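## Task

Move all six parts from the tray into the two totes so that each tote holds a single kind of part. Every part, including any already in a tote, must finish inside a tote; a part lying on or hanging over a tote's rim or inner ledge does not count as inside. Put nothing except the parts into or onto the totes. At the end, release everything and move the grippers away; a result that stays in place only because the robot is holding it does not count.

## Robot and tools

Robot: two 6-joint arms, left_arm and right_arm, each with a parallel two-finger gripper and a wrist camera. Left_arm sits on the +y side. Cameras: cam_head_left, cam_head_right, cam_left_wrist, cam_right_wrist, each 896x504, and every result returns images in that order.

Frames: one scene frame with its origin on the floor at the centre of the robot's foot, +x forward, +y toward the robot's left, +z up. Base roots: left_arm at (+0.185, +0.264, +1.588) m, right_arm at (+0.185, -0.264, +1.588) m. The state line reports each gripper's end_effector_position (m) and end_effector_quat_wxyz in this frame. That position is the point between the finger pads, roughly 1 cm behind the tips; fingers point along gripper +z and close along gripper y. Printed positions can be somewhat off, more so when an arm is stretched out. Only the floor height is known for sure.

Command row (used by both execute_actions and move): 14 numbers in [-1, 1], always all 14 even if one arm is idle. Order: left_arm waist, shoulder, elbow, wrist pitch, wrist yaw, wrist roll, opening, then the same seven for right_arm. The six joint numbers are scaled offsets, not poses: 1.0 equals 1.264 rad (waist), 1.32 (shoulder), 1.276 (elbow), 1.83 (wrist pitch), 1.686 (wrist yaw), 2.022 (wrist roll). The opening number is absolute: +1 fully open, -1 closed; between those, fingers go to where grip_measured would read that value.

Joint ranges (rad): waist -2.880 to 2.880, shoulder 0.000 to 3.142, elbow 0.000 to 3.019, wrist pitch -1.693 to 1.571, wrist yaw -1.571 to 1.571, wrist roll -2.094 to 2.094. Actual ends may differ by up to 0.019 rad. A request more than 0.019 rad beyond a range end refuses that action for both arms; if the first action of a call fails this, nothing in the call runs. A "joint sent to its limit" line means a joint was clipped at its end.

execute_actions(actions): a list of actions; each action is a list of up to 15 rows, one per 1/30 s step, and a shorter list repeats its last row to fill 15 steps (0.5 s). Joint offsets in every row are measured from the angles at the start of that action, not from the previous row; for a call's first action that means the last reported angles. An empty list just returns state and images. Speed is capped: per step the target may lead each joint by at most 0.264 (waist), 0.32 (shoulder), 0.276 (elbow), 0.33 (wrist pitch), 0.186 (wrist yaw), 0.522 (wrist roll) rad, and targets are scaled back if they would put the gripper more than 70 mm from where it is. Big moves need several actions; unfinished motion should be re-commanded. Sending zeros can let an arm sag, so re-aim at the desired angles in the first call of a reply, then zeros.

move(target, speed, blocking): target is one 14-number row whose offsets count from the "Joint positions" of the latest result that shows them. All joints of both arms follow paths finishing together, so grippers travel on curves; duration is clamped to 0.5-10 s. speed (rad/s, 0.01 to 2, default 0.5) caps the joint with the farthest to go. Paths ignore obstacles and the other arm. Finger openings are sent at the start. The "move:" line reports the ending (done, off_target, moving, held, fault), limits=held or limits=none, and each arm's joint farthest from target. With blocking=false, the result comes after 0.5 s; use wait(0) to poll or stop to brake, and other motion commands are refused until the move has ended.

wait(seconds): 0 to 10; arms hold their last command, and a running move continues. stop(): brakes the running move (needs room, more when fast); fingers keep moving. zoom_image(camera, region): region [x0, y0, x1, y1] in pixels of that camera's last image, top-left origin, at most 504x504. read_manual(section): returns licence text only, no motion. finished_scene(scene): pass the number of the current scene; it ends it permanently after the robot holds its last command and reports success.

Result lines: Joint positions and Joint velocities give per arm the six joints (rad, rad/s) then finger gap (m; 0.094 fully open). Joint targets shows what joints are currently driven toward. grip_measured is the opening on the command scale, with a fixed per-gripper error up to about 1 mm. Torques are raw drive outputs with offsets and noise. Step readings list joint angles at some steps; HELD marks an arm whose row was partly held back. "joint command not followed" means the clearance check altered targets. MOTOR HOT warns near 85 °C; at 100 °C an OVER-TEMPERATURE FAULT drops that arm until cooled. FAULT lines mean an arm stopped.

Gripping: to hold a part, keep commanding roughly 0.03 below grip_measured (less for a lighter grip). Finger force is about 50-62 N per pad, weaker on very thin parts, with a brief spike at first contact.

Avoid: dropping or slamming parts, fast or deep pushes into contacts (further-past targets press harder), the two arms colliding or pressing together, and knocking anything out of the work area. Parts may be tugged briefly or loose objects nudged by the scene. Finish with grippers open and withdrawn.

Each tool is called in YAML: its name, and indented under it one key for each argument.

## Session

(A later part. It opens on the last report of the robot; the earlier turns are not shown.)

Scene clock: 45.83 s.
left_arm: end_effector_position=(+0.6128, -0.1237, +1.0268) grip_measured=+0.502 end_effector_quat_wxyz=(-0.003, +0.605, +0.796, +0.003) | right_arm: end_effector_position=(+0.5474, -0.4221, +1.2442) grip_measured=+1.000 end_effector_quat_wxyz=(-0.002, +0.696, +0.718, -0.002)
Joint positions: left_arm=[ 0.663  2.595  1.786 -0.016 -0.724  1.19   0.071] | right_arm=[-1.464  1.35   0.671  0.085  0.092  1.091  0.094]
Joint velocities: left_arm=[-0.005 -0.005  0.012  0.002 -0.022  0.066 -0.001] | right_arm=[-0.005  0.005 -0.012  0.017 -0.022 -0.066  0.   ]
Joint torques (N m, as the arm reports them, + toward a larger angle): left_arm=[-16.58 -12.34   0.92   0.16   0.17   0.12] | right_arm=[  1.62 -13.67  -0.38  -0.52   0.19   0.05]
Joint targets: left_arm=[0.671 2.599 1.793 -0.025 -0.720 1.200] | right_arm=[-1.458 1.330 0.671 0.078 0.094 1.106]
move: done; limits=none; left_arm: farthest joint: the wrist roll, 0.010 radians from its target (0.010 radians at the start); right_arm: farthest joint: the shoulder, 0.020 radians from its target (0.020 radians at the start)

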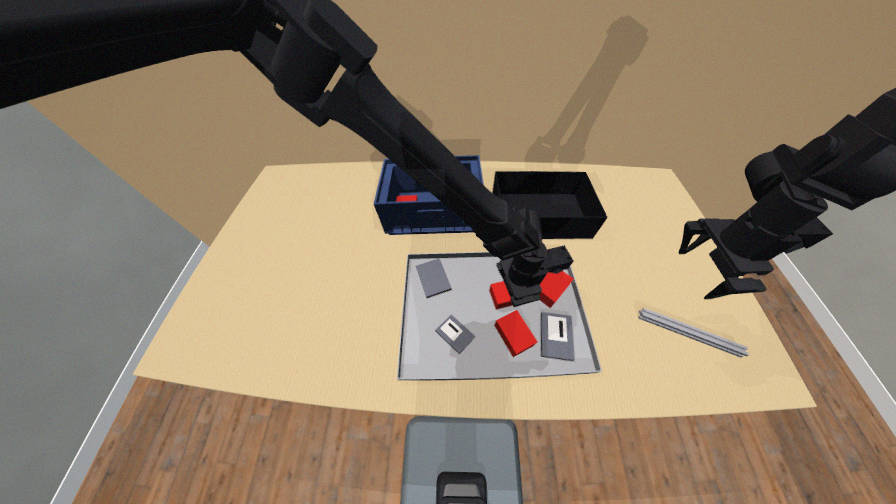

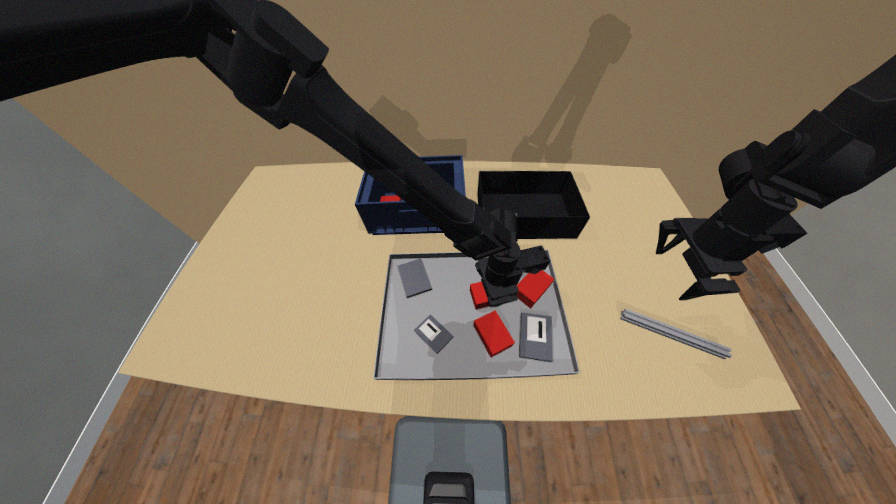

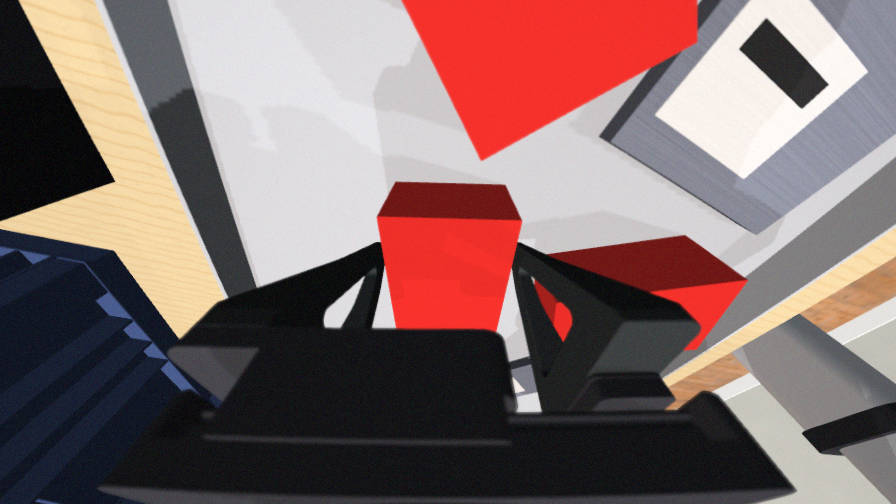

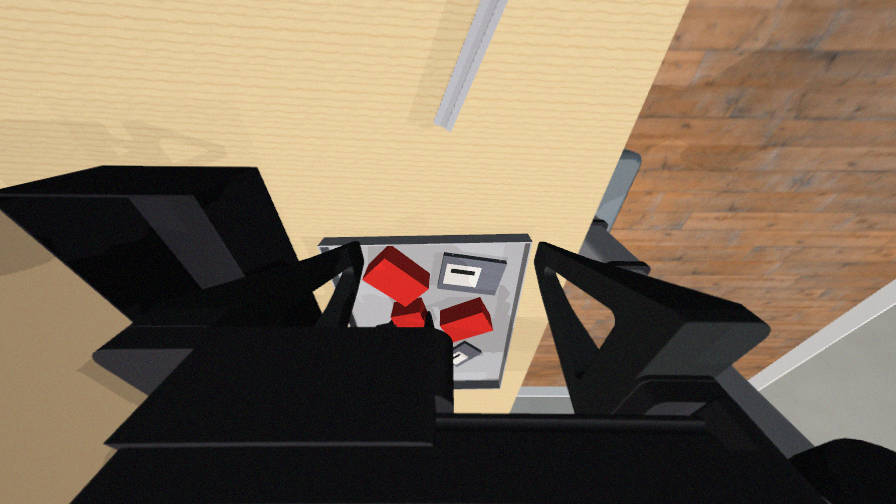

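move:
  target: [0.0, 0.0, 0.0, 0.0, 0.0, 0.0, 0.05, 0.0047, -0.0152, 0, -0.0038, 0.0012, 0.0074, 1]
  speed: 0.05

Scene clock: 46.83 s.
left_arm: end_effector_position=(+0.6128, -0.1237, +1.0268) grip_measured=+0.181 end_effector_quat_wxyz=(-0.003, +0.605, +0.796, +0.003) | right_arm: end_effector_position=(+0.5474, -0.4221, +1.2442) grip_measured=+1.000 end_effector_quat_wxyz=(-0.002, +0.696, +0.718, -0.002)
Joint positions: left_arm=[ 0.663  2.595  1.786 -0.016 -0.724  1.19   0.055] | right_arm=[-1.464  1.35   0.671  0.085  0.092  1.091  0.094]
Joint velocities: left_arm=[ 0.015 -0.005  0.002  0.012  0.066 -0.007 -0.001] | right_arm=[ 0.005 -0.015  0.017  0.012 -0.007  0.007  0.   ]
Joint torques (N m, as the arm reports them, + toward a larger angle): left_arm=[-16.62 -12.81   0.09   0.45   0.02   0.01] | right_arm=[  1.73 -13.61  -0.35  -0.49   0.19   0.06]
Joint targets: left_arm=[0.663 2.595 1.786 -0.016 -0.724 1.190] | right_arm=[-1.458 1.330 0.671 0.078 0.094 1.106]
move: done; limits=none; left_arm: farthest joint: the waist, 0.000 radians from its target (0.000 radians at the start); right_arm: farthest joint: the shoulder, 0.020 radians from its target (0.020 radians at the start)

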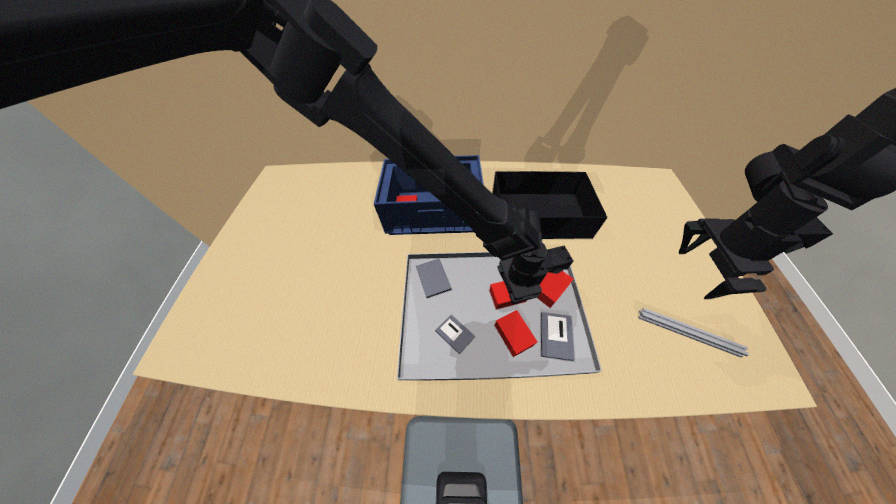

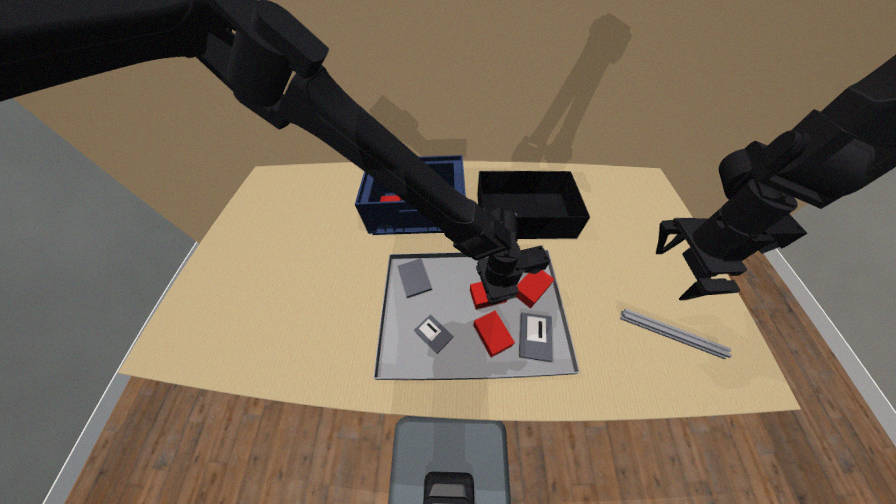

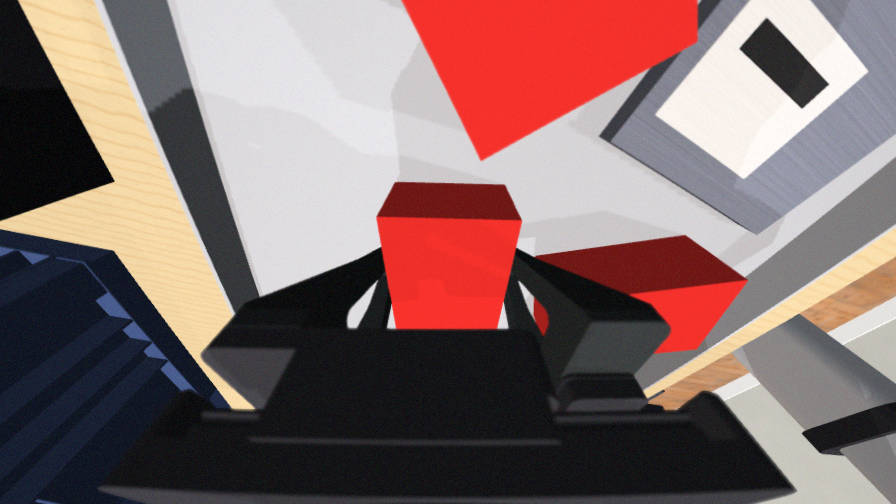

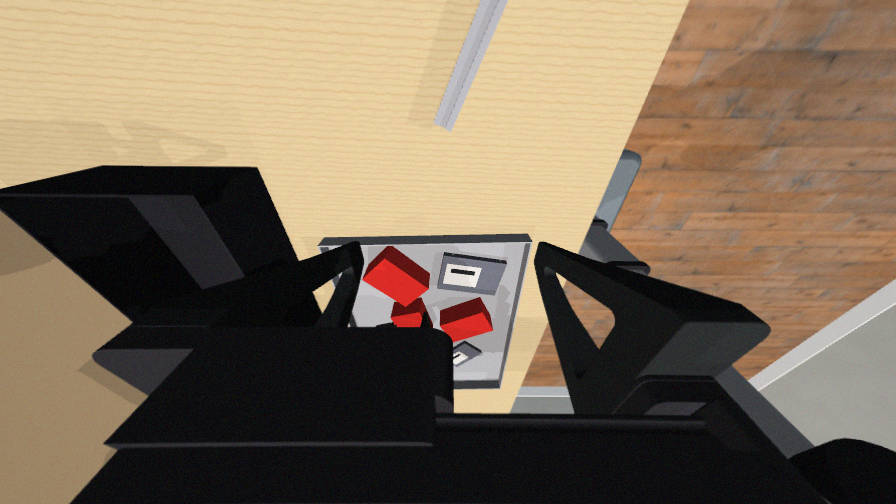

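move:
  target: [-0.0949, -0.3477, -0.2676, -0.1104, -0.0415, -0.2423, 0.13, 0.0047, -0.0152, 0, -0.0038, 0.0012, -0.3, 1]
  speed: 0.5

Scene clock: 54.60 s.
left_arm: end_effector_position=(+0.6771, -0.0563, +1.1943) grip_measured=+0.181 end_effector_quat_wxyz=(-0.011, +0.448, +0.894, +0.005) | right_arm: end_effector_position=(+0.5474, -0.4221, +1.2442) grip_measured=+1.000 end_effector_quat_wxyz=(-0.003, +0.456, +0.890, -0.001)
Joint positions: left_arm=[ 0.573  2.147  1.445 -0.209 -0.79   0.711  0.055] | right_arm=[-1.464  1.35   0.671  0.085  0.092  0.5    0.094]
Joint velocities: left_arm=[ 0.015 -0.015  0.002  0.002  0.022  0.037 -0.   ] | right_arm=[ 0.005 -0.005  0.002 -0.012 -0.037  0.037  0.   ]
Joint torques (N m, as the arm reports them, + toward a larger angle): left_arm=[-18.03 -15.59   1.29   0.1   -0.12  -0.09] | right_arm=[  1.66 -13.64  -0.34  -0.46   0.15  -0.19]
Joint targets: left_arm=[0.542 2.136 1.444 -0.218 -0.794 0.700] | right_arm=[-1.458 1.330 0.671 0.078 0.094 0.484]
move: off_target (left_arm); limits=none; left_arm: farthest joint: the waist, 0.030 radians from its target (0.119 radians at the start); right_arm: farthest joint: the shoulder, 0.020 radians from its target (0.020 radians at the start)

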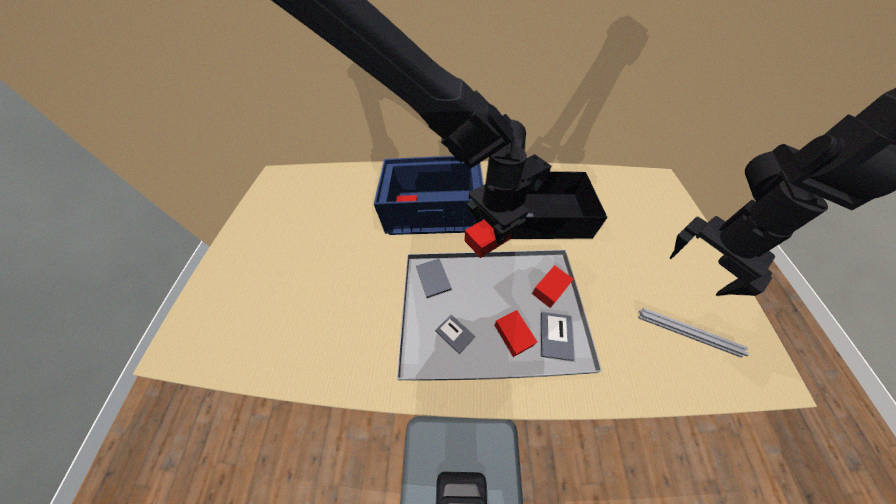

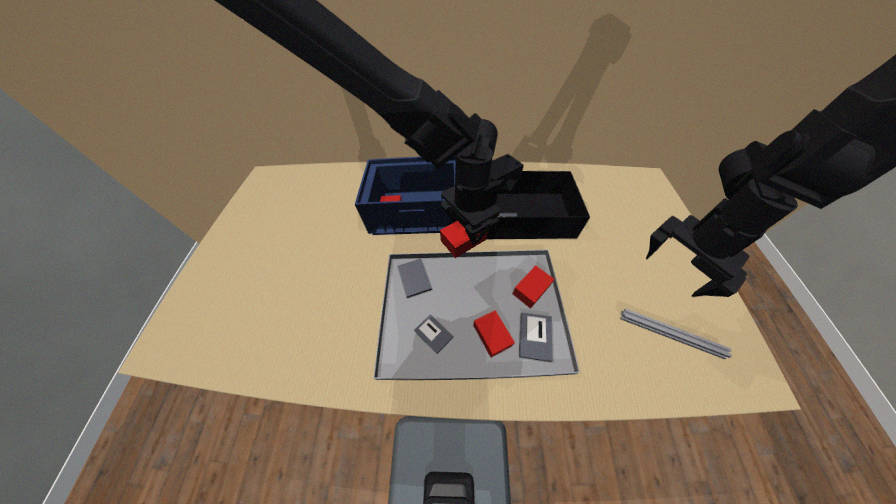

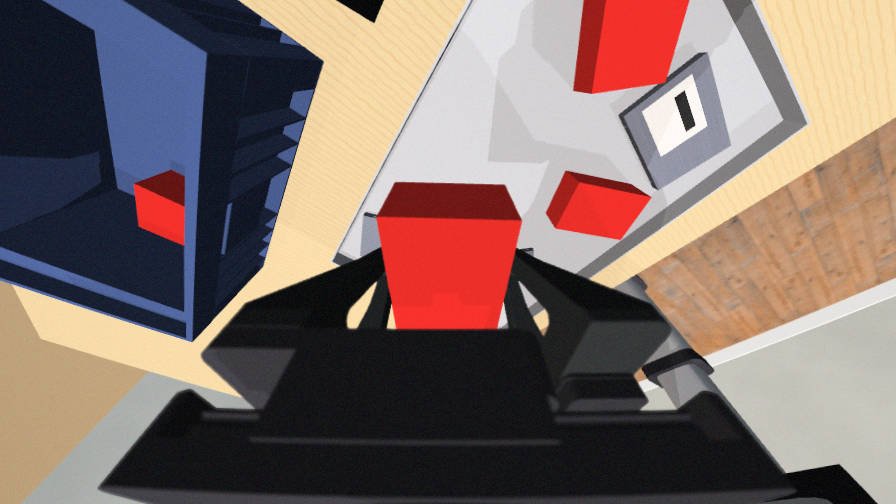

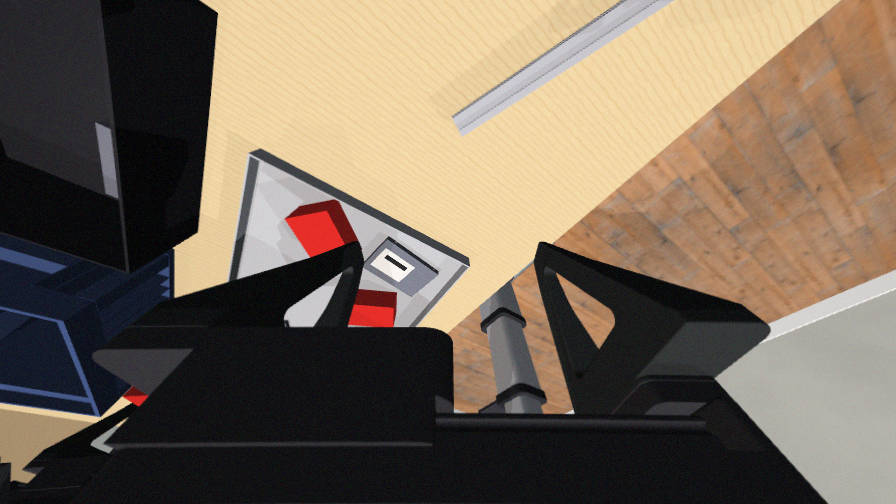

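move:
  target: [0.1084, -0.0644, 0.377, -0.2293, 0.0652, -0.3897, 0.13, 0.6195, 0.692, 0.334, 0.157, 0.363, -0.5974, 1]
  speed: 0.7

Scene clock: 58.53 s.
left_arm: end_effector_position=(+0.8820, +0.0473, +1.2102) grip_measured=+0.181 end_effector_quat_wxyz=(-0.001, +0.001, +1.000, -0.001) | right_arm: end_effector_position=(+0.5096, +0.0123, +1.1295) grip_measured=+1.000 end_effector_quat_wxyz=(-0.003, -0.386, +0.923, +0.003)
Joint positions: left_arm=[ 0.707  2.084  1.904 -0.62  -0.684 -0.067  0.056] | right_arm=[-0.678  2.276  1.091  0.362  0.702 -0.693  0.094]
Joint velocities: left_arm=[ 0.005  0.005 -0.012  0.007  0.139 -0.037  0.   ] | right_arm=[-0.005  0.005  0.007 -0.017 -0.037  0.022  0.   ]
Joint torques (N m, as the arm reports them, + toward a larger angle): left_arm=[-14.7  -20.88   6.53   0.13   0.1   -0.09] | right_arm=[ 12.18 -10.5   -1.55   0.01   0.03  -0.21]
Joint targets: left_arm=[0.710 2.062 1.926 -0.629 -0.680 -0.077] | right_arm=[-0.681 2.263 1.097 0.372 0.704 -0.708]
move: off_target (left_arm); limits=none; left_arm: farthest joint: the shoulder, 0.022 radians from its target (0.085 radians at the start); right_arm: farthest joint: the wrist roll, 0.015 radians from its target (1.207 radians at the start)

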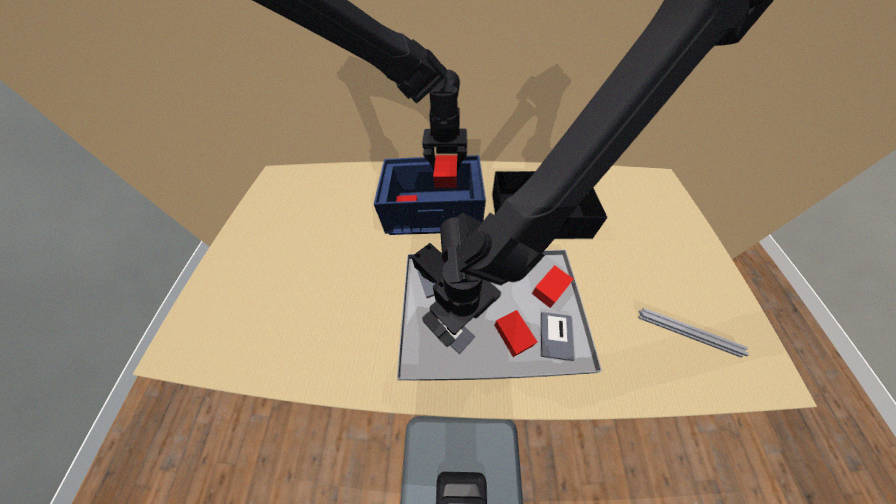

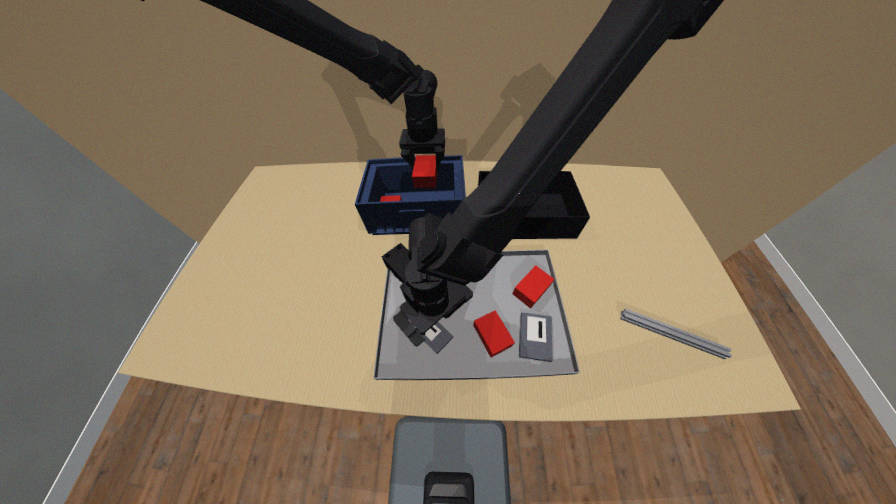

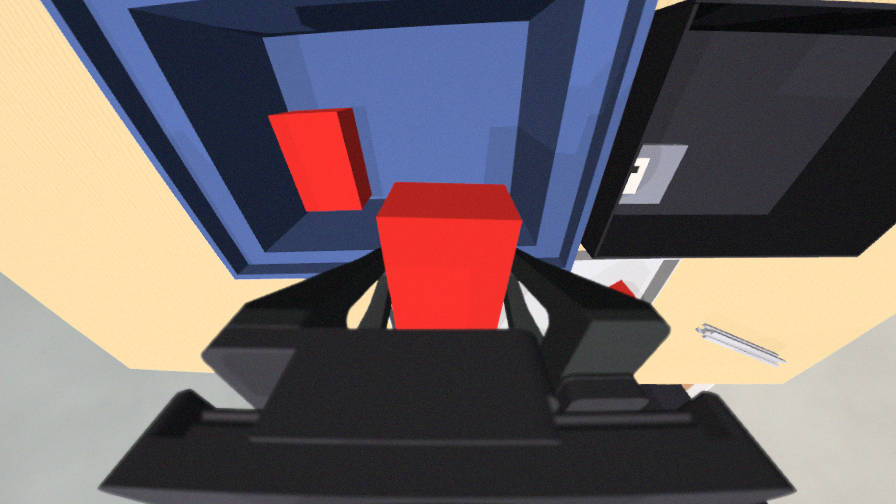

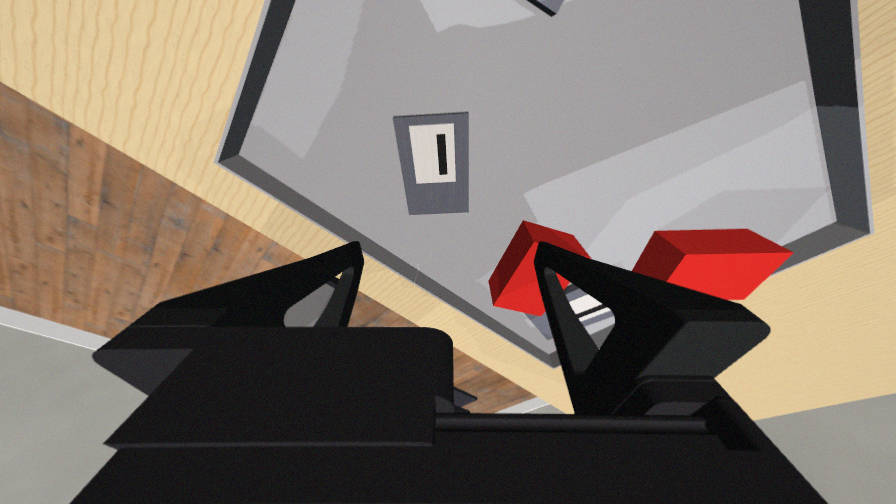

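move:
  target: [0.0435, 0.0721, 0.1589, -0.0297, 0.0222, -0.7784, 0.13, -0.0622, 0.1355, 0.1672, 0.0175, -0.0286, -0.0668, 0.7]
  speed: 0.9

Scene clock: 70.37 s.
left_arm: end_effector_position=(+0.9112, +0.0619, +1.1741) grip_measured=+0.182 end_effector_quat_wxyz=(-0.000, +0.720, -0.694, +0.001) | right_arm: end_effector_position=(+0.5148, +0.0251, +1.0501) grip_measured=+0.701 end_effector_quat_wxyz=(+0.001, -0.407, +0.914, -0.001)
Joint positions: left_arm=[ 0.756  2.178  2.076 -0.666 -0.651 -1.63   0.056] | right_arm=[-0.752  2.449  1.298  0.382  0.656 -0.812  0.08 ]
Joint velocities: left_arm=[-0.015 -0.015 -0.002  0.002 -0.081 -0.081 -0.   ] | right_arm=[-0.015 -0.024 -0.017  0.002  0.051  0.037 -0.   ]
Joint torques (N m, as the arm reports them, + toward a larger angle): left_arm=[-14.39 -19.84   7.75   0.06   0.02  -0.13] | right_arm=[12.39 -8.93 -1.65  0.04 -0.19 -0.2 ]
Joint targets: left_arm=[0.762 2.179 2.107 -0.675 -0.647 -1.641] | right_arm=[-0.757 2.455 1.304 0.393 0.654 -0.828]
move: off_target (left_arm); limits=none; left_arm: farthest joint: the elbow, 0.030 radians from its target (0.203 radians at the start); right_arm: farthest joint: the wrist roll, 0.016 radians from its target (0.135 radians at the start)

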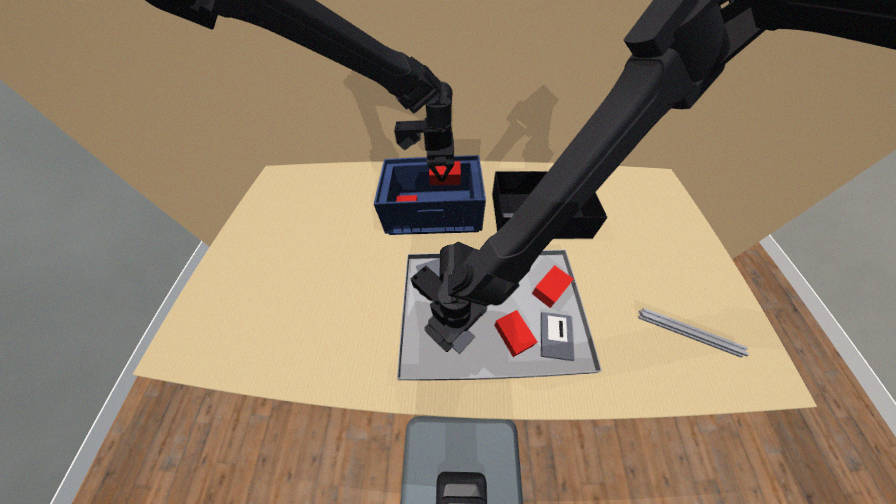

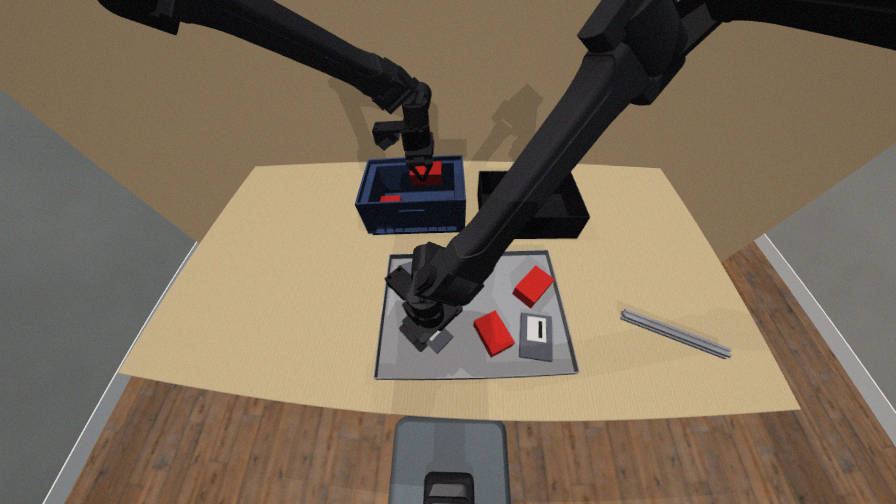

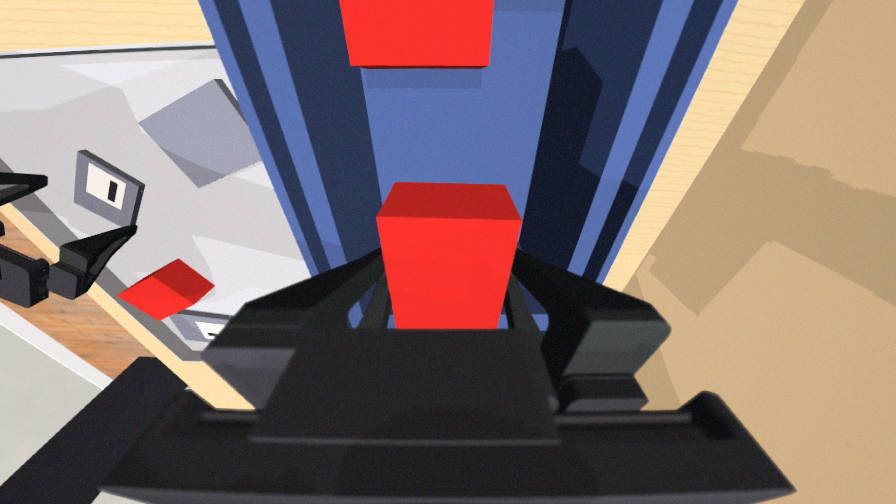

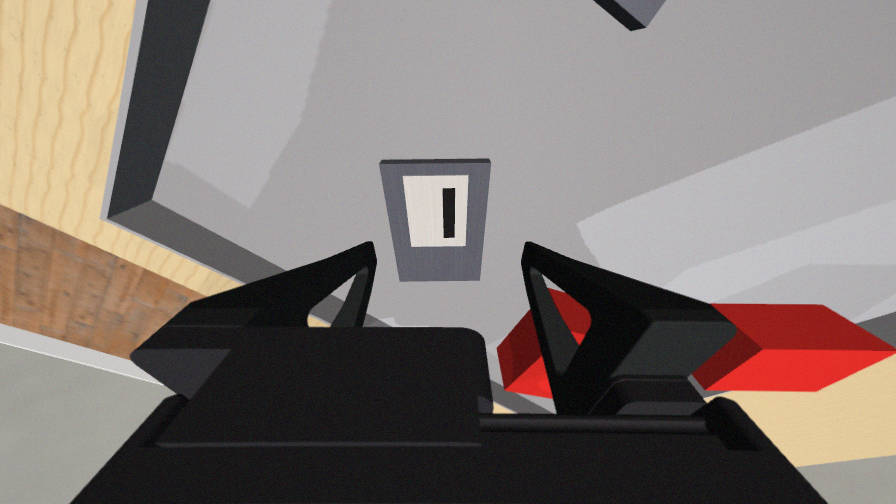

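move:
  target: [0.0775, 0.2368, 0.3206, -0.0179, 0.0422, 0.043, 0.13, -0.0218, 0.0508, 0.0628, -0.0056, -0.0115, -0.0247, 0.7]
  speed: 0.25

Scene clock: 74.97 s.
left_arm: end_effector_position=(+0.9048, +0.0592, +1.0457) grip_measured=+0.182 end_effector_quat_wxyz=(+0.003, +0.719, -0.695, -0.003) | right_arm: end_effector_position=(+0.5141, +0.0303, +1.0241) grip_measured=+0.701 end_effector_quat_wxyz=(+0.002, -0.413, +0.911, -0.001)
Joint positions: left_arm=[ 0.85   2.498  2.454 -0.69  -0.582 -1.554  0.056] | right_arm=[-0.772  2.508  1.371  0.381  0.639 -0.846  0.08 ]
Joint velocities: left_arm=[ 0.015 -0.005  0.012 -0.012 -0.022 -0.066 -0.   ] | right_arm=[-0.005 -0.005 -0.007 -0.012  0.007  0.007 -0.001]
Joint torques (N m, as the arm reports them, + toward a larger angle): left_arm=[-15.5  -20.28   8.12   0.15  -0.02   0.13] | right_arm=[12.41 -8.69 -1.66 -0.61 -0.18 -0.21]
Joint targets: left_arm=[0.854 2.491 2.485 -0.698 -0.580 -1.543] | right_arm=[-0.779 2.516 1.378 0.372 0.637 -0.862]
move: off_target (left_arm); limits=none; left_arm: farthest joint: the elbow, 0.032 radians from its target (0.409 radians at the start); right_arm: farthest joint: the wrist roll, 0.016 radians from its target (0.050 radians at the start)

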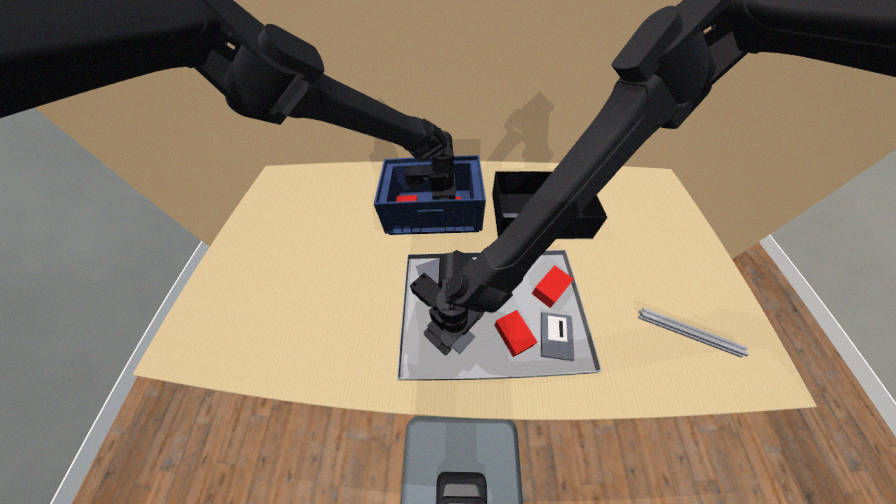

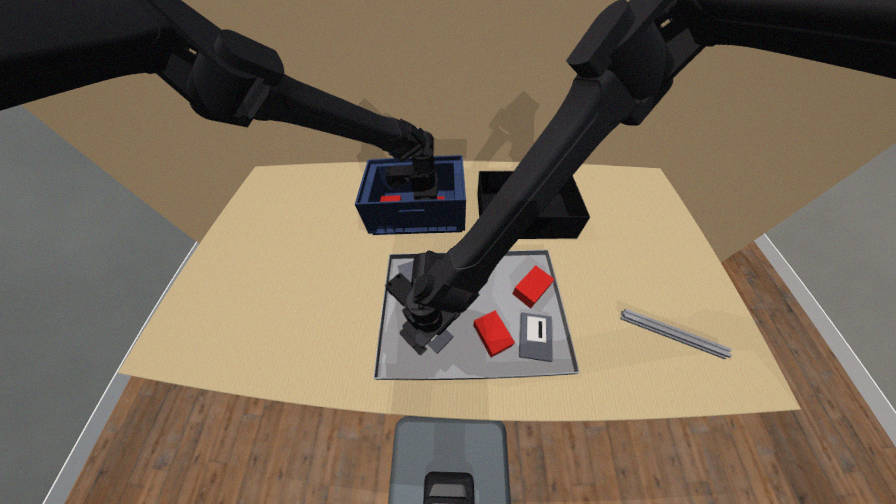

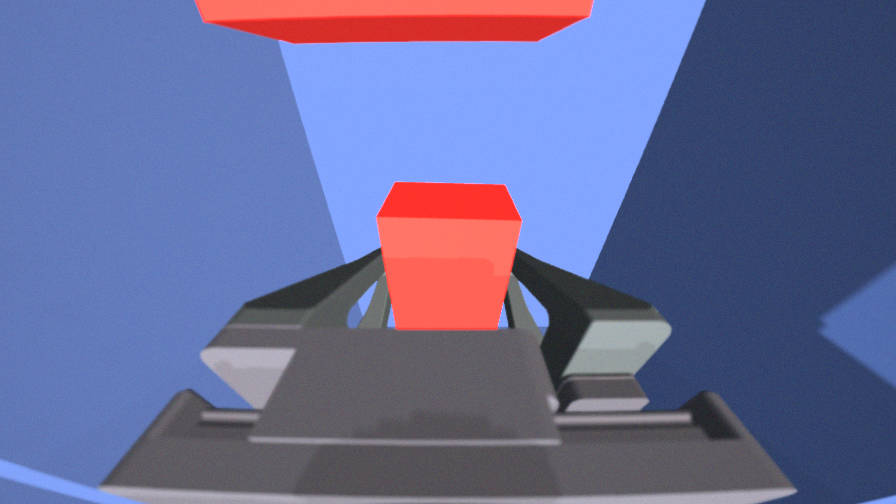

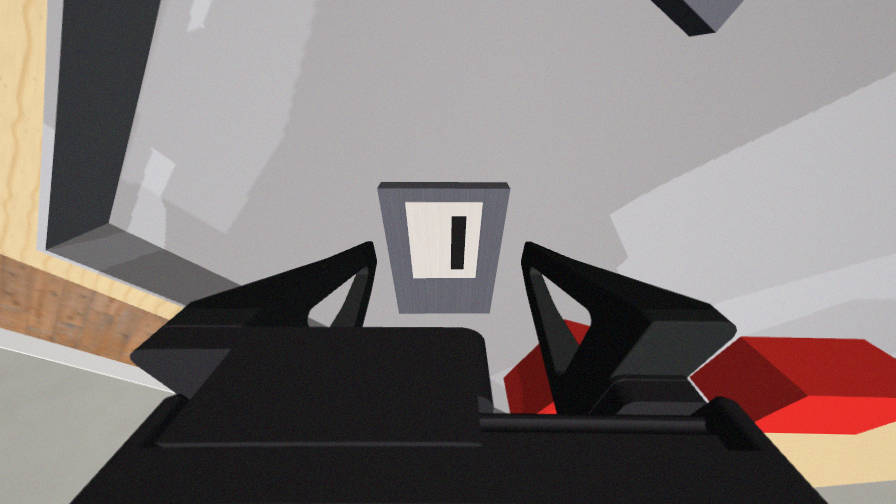

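zoom_image:
  camera: "cam_right_wrist"
  region: [320, 150, 580, 340]

zoom_image:
  camera: "cam_head_left"
  region: [390, 280, 510, 380]

Region (320, 150, 580, 340) of cam_right_wrist's 896x504 image, scaled by 1.938, with more detail than that image has; it fills the top 368 rows of this view, and the rest is white.

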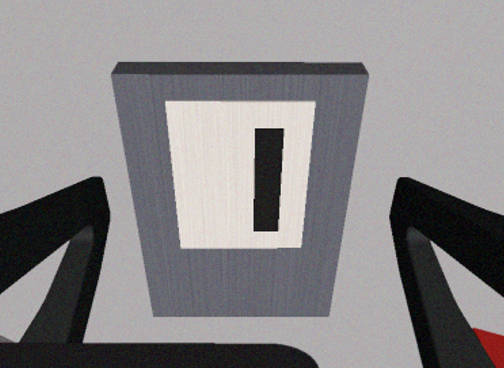

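Region (390, 280, 510, 380) of cam_head_left's 896x504 image, scaled by 4.200, with more detail than that image has.

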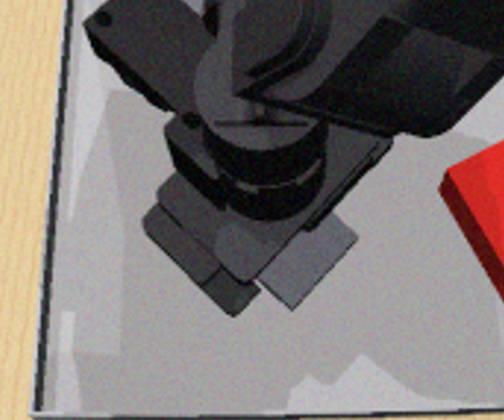

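move:
  target: [0.0055, 0.011, 0.047, -0.0066, 0.0024, 0.0054, 0.13, -0.0121, 0.02, 0.0251, -0.006, -0.0047, -0.0099, 0.7]
  speed: 0.07

Scene clock: 78.63 s.
left_arm: end_effector_position=(+0.9104, +0.0592, +1.0454) grip_measured=+0.182 end_effector_quat_wxyz=(-0.000, +0.721, -0.693, +0.000) | right_arm: end_effector_position=(+0.5151, +0.0311, +1.0232) grip_measured=+0.701 end_effector_quat_wxyz=(+0.000, -0.422, +0.907, +0.000)
Joint positions: left_arm=[ 0.85   2.51   2.481 -0.695 -0.582 -1.553  0.056] | right_arm=[-0.772  2.509  1.379  0.369  0.639 -0.862  0.08 ]
Joint velocities: left_arm=[ 0.005 -0.015  0.007  0.007 -0.007 -0.007  0.   ] | right_arm=[-0.015  0.005  0.002 -0.007 -0.022 -0.051 -0.002]
Joint torques (N m, as the arm reports them, + toward a larger angle): left_arm=[-14.72 -19.89   8.28   0.17   0.     0.13] | right_arm=[11.76 -7.25 -0.04 -0.24 -0.45 -0.11]
Joint targets: left_arm=[0.857 2.513 2.514 -0.703 -0.578 -1.543] | right_arm=[-0.788 2.535 1.404 0.371 0.631 -0.866]
move: off_target (left_arm, right_arm); limits=none; left_arm: farthest joint: the elbow, 0.033 radians from its target (0.060 radians at the start); right_arm: farthest joint: the shoulder, 0.026 radians from its target (0.026 radians at the start)

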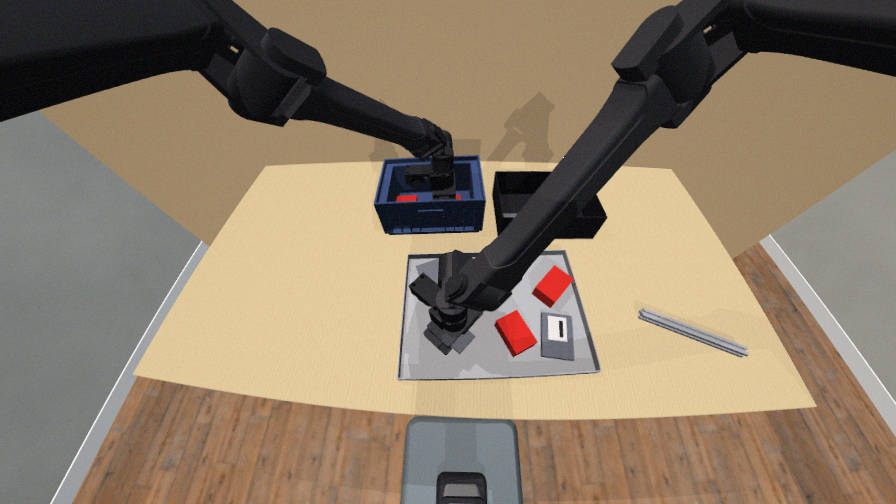

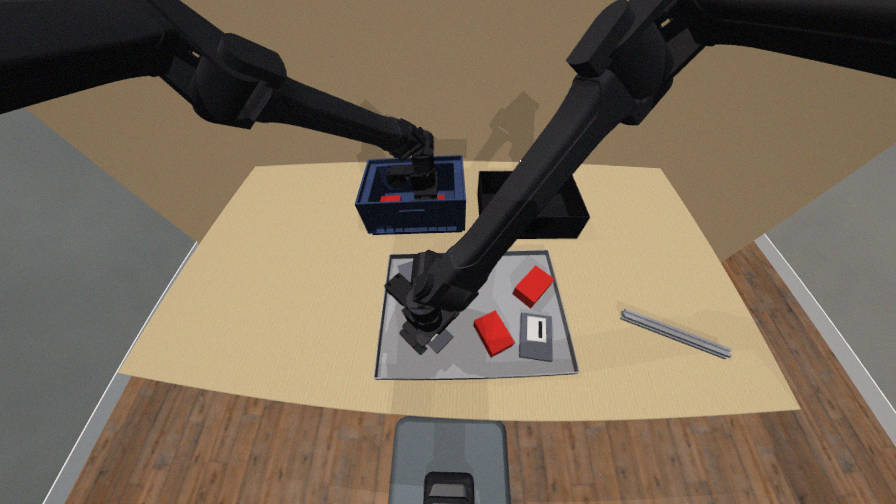

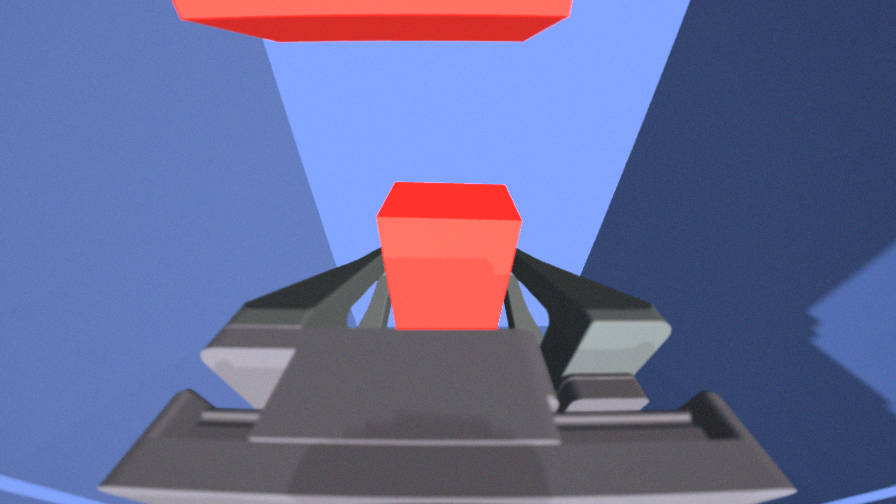

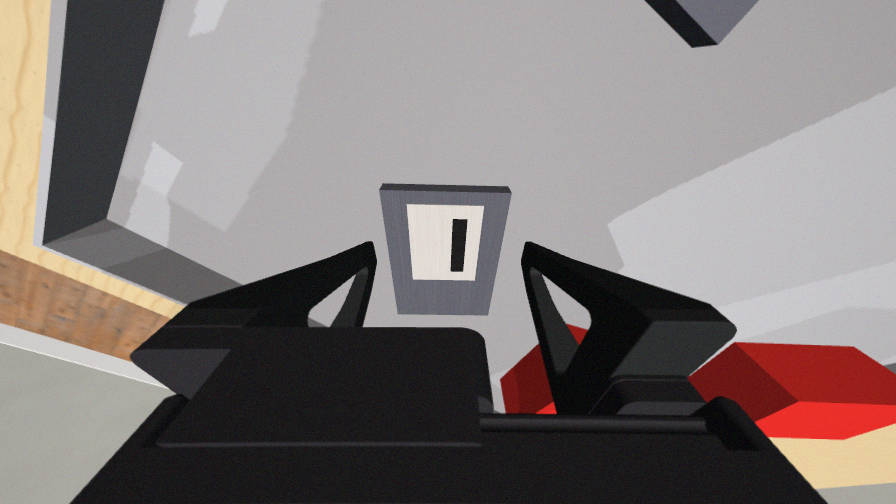

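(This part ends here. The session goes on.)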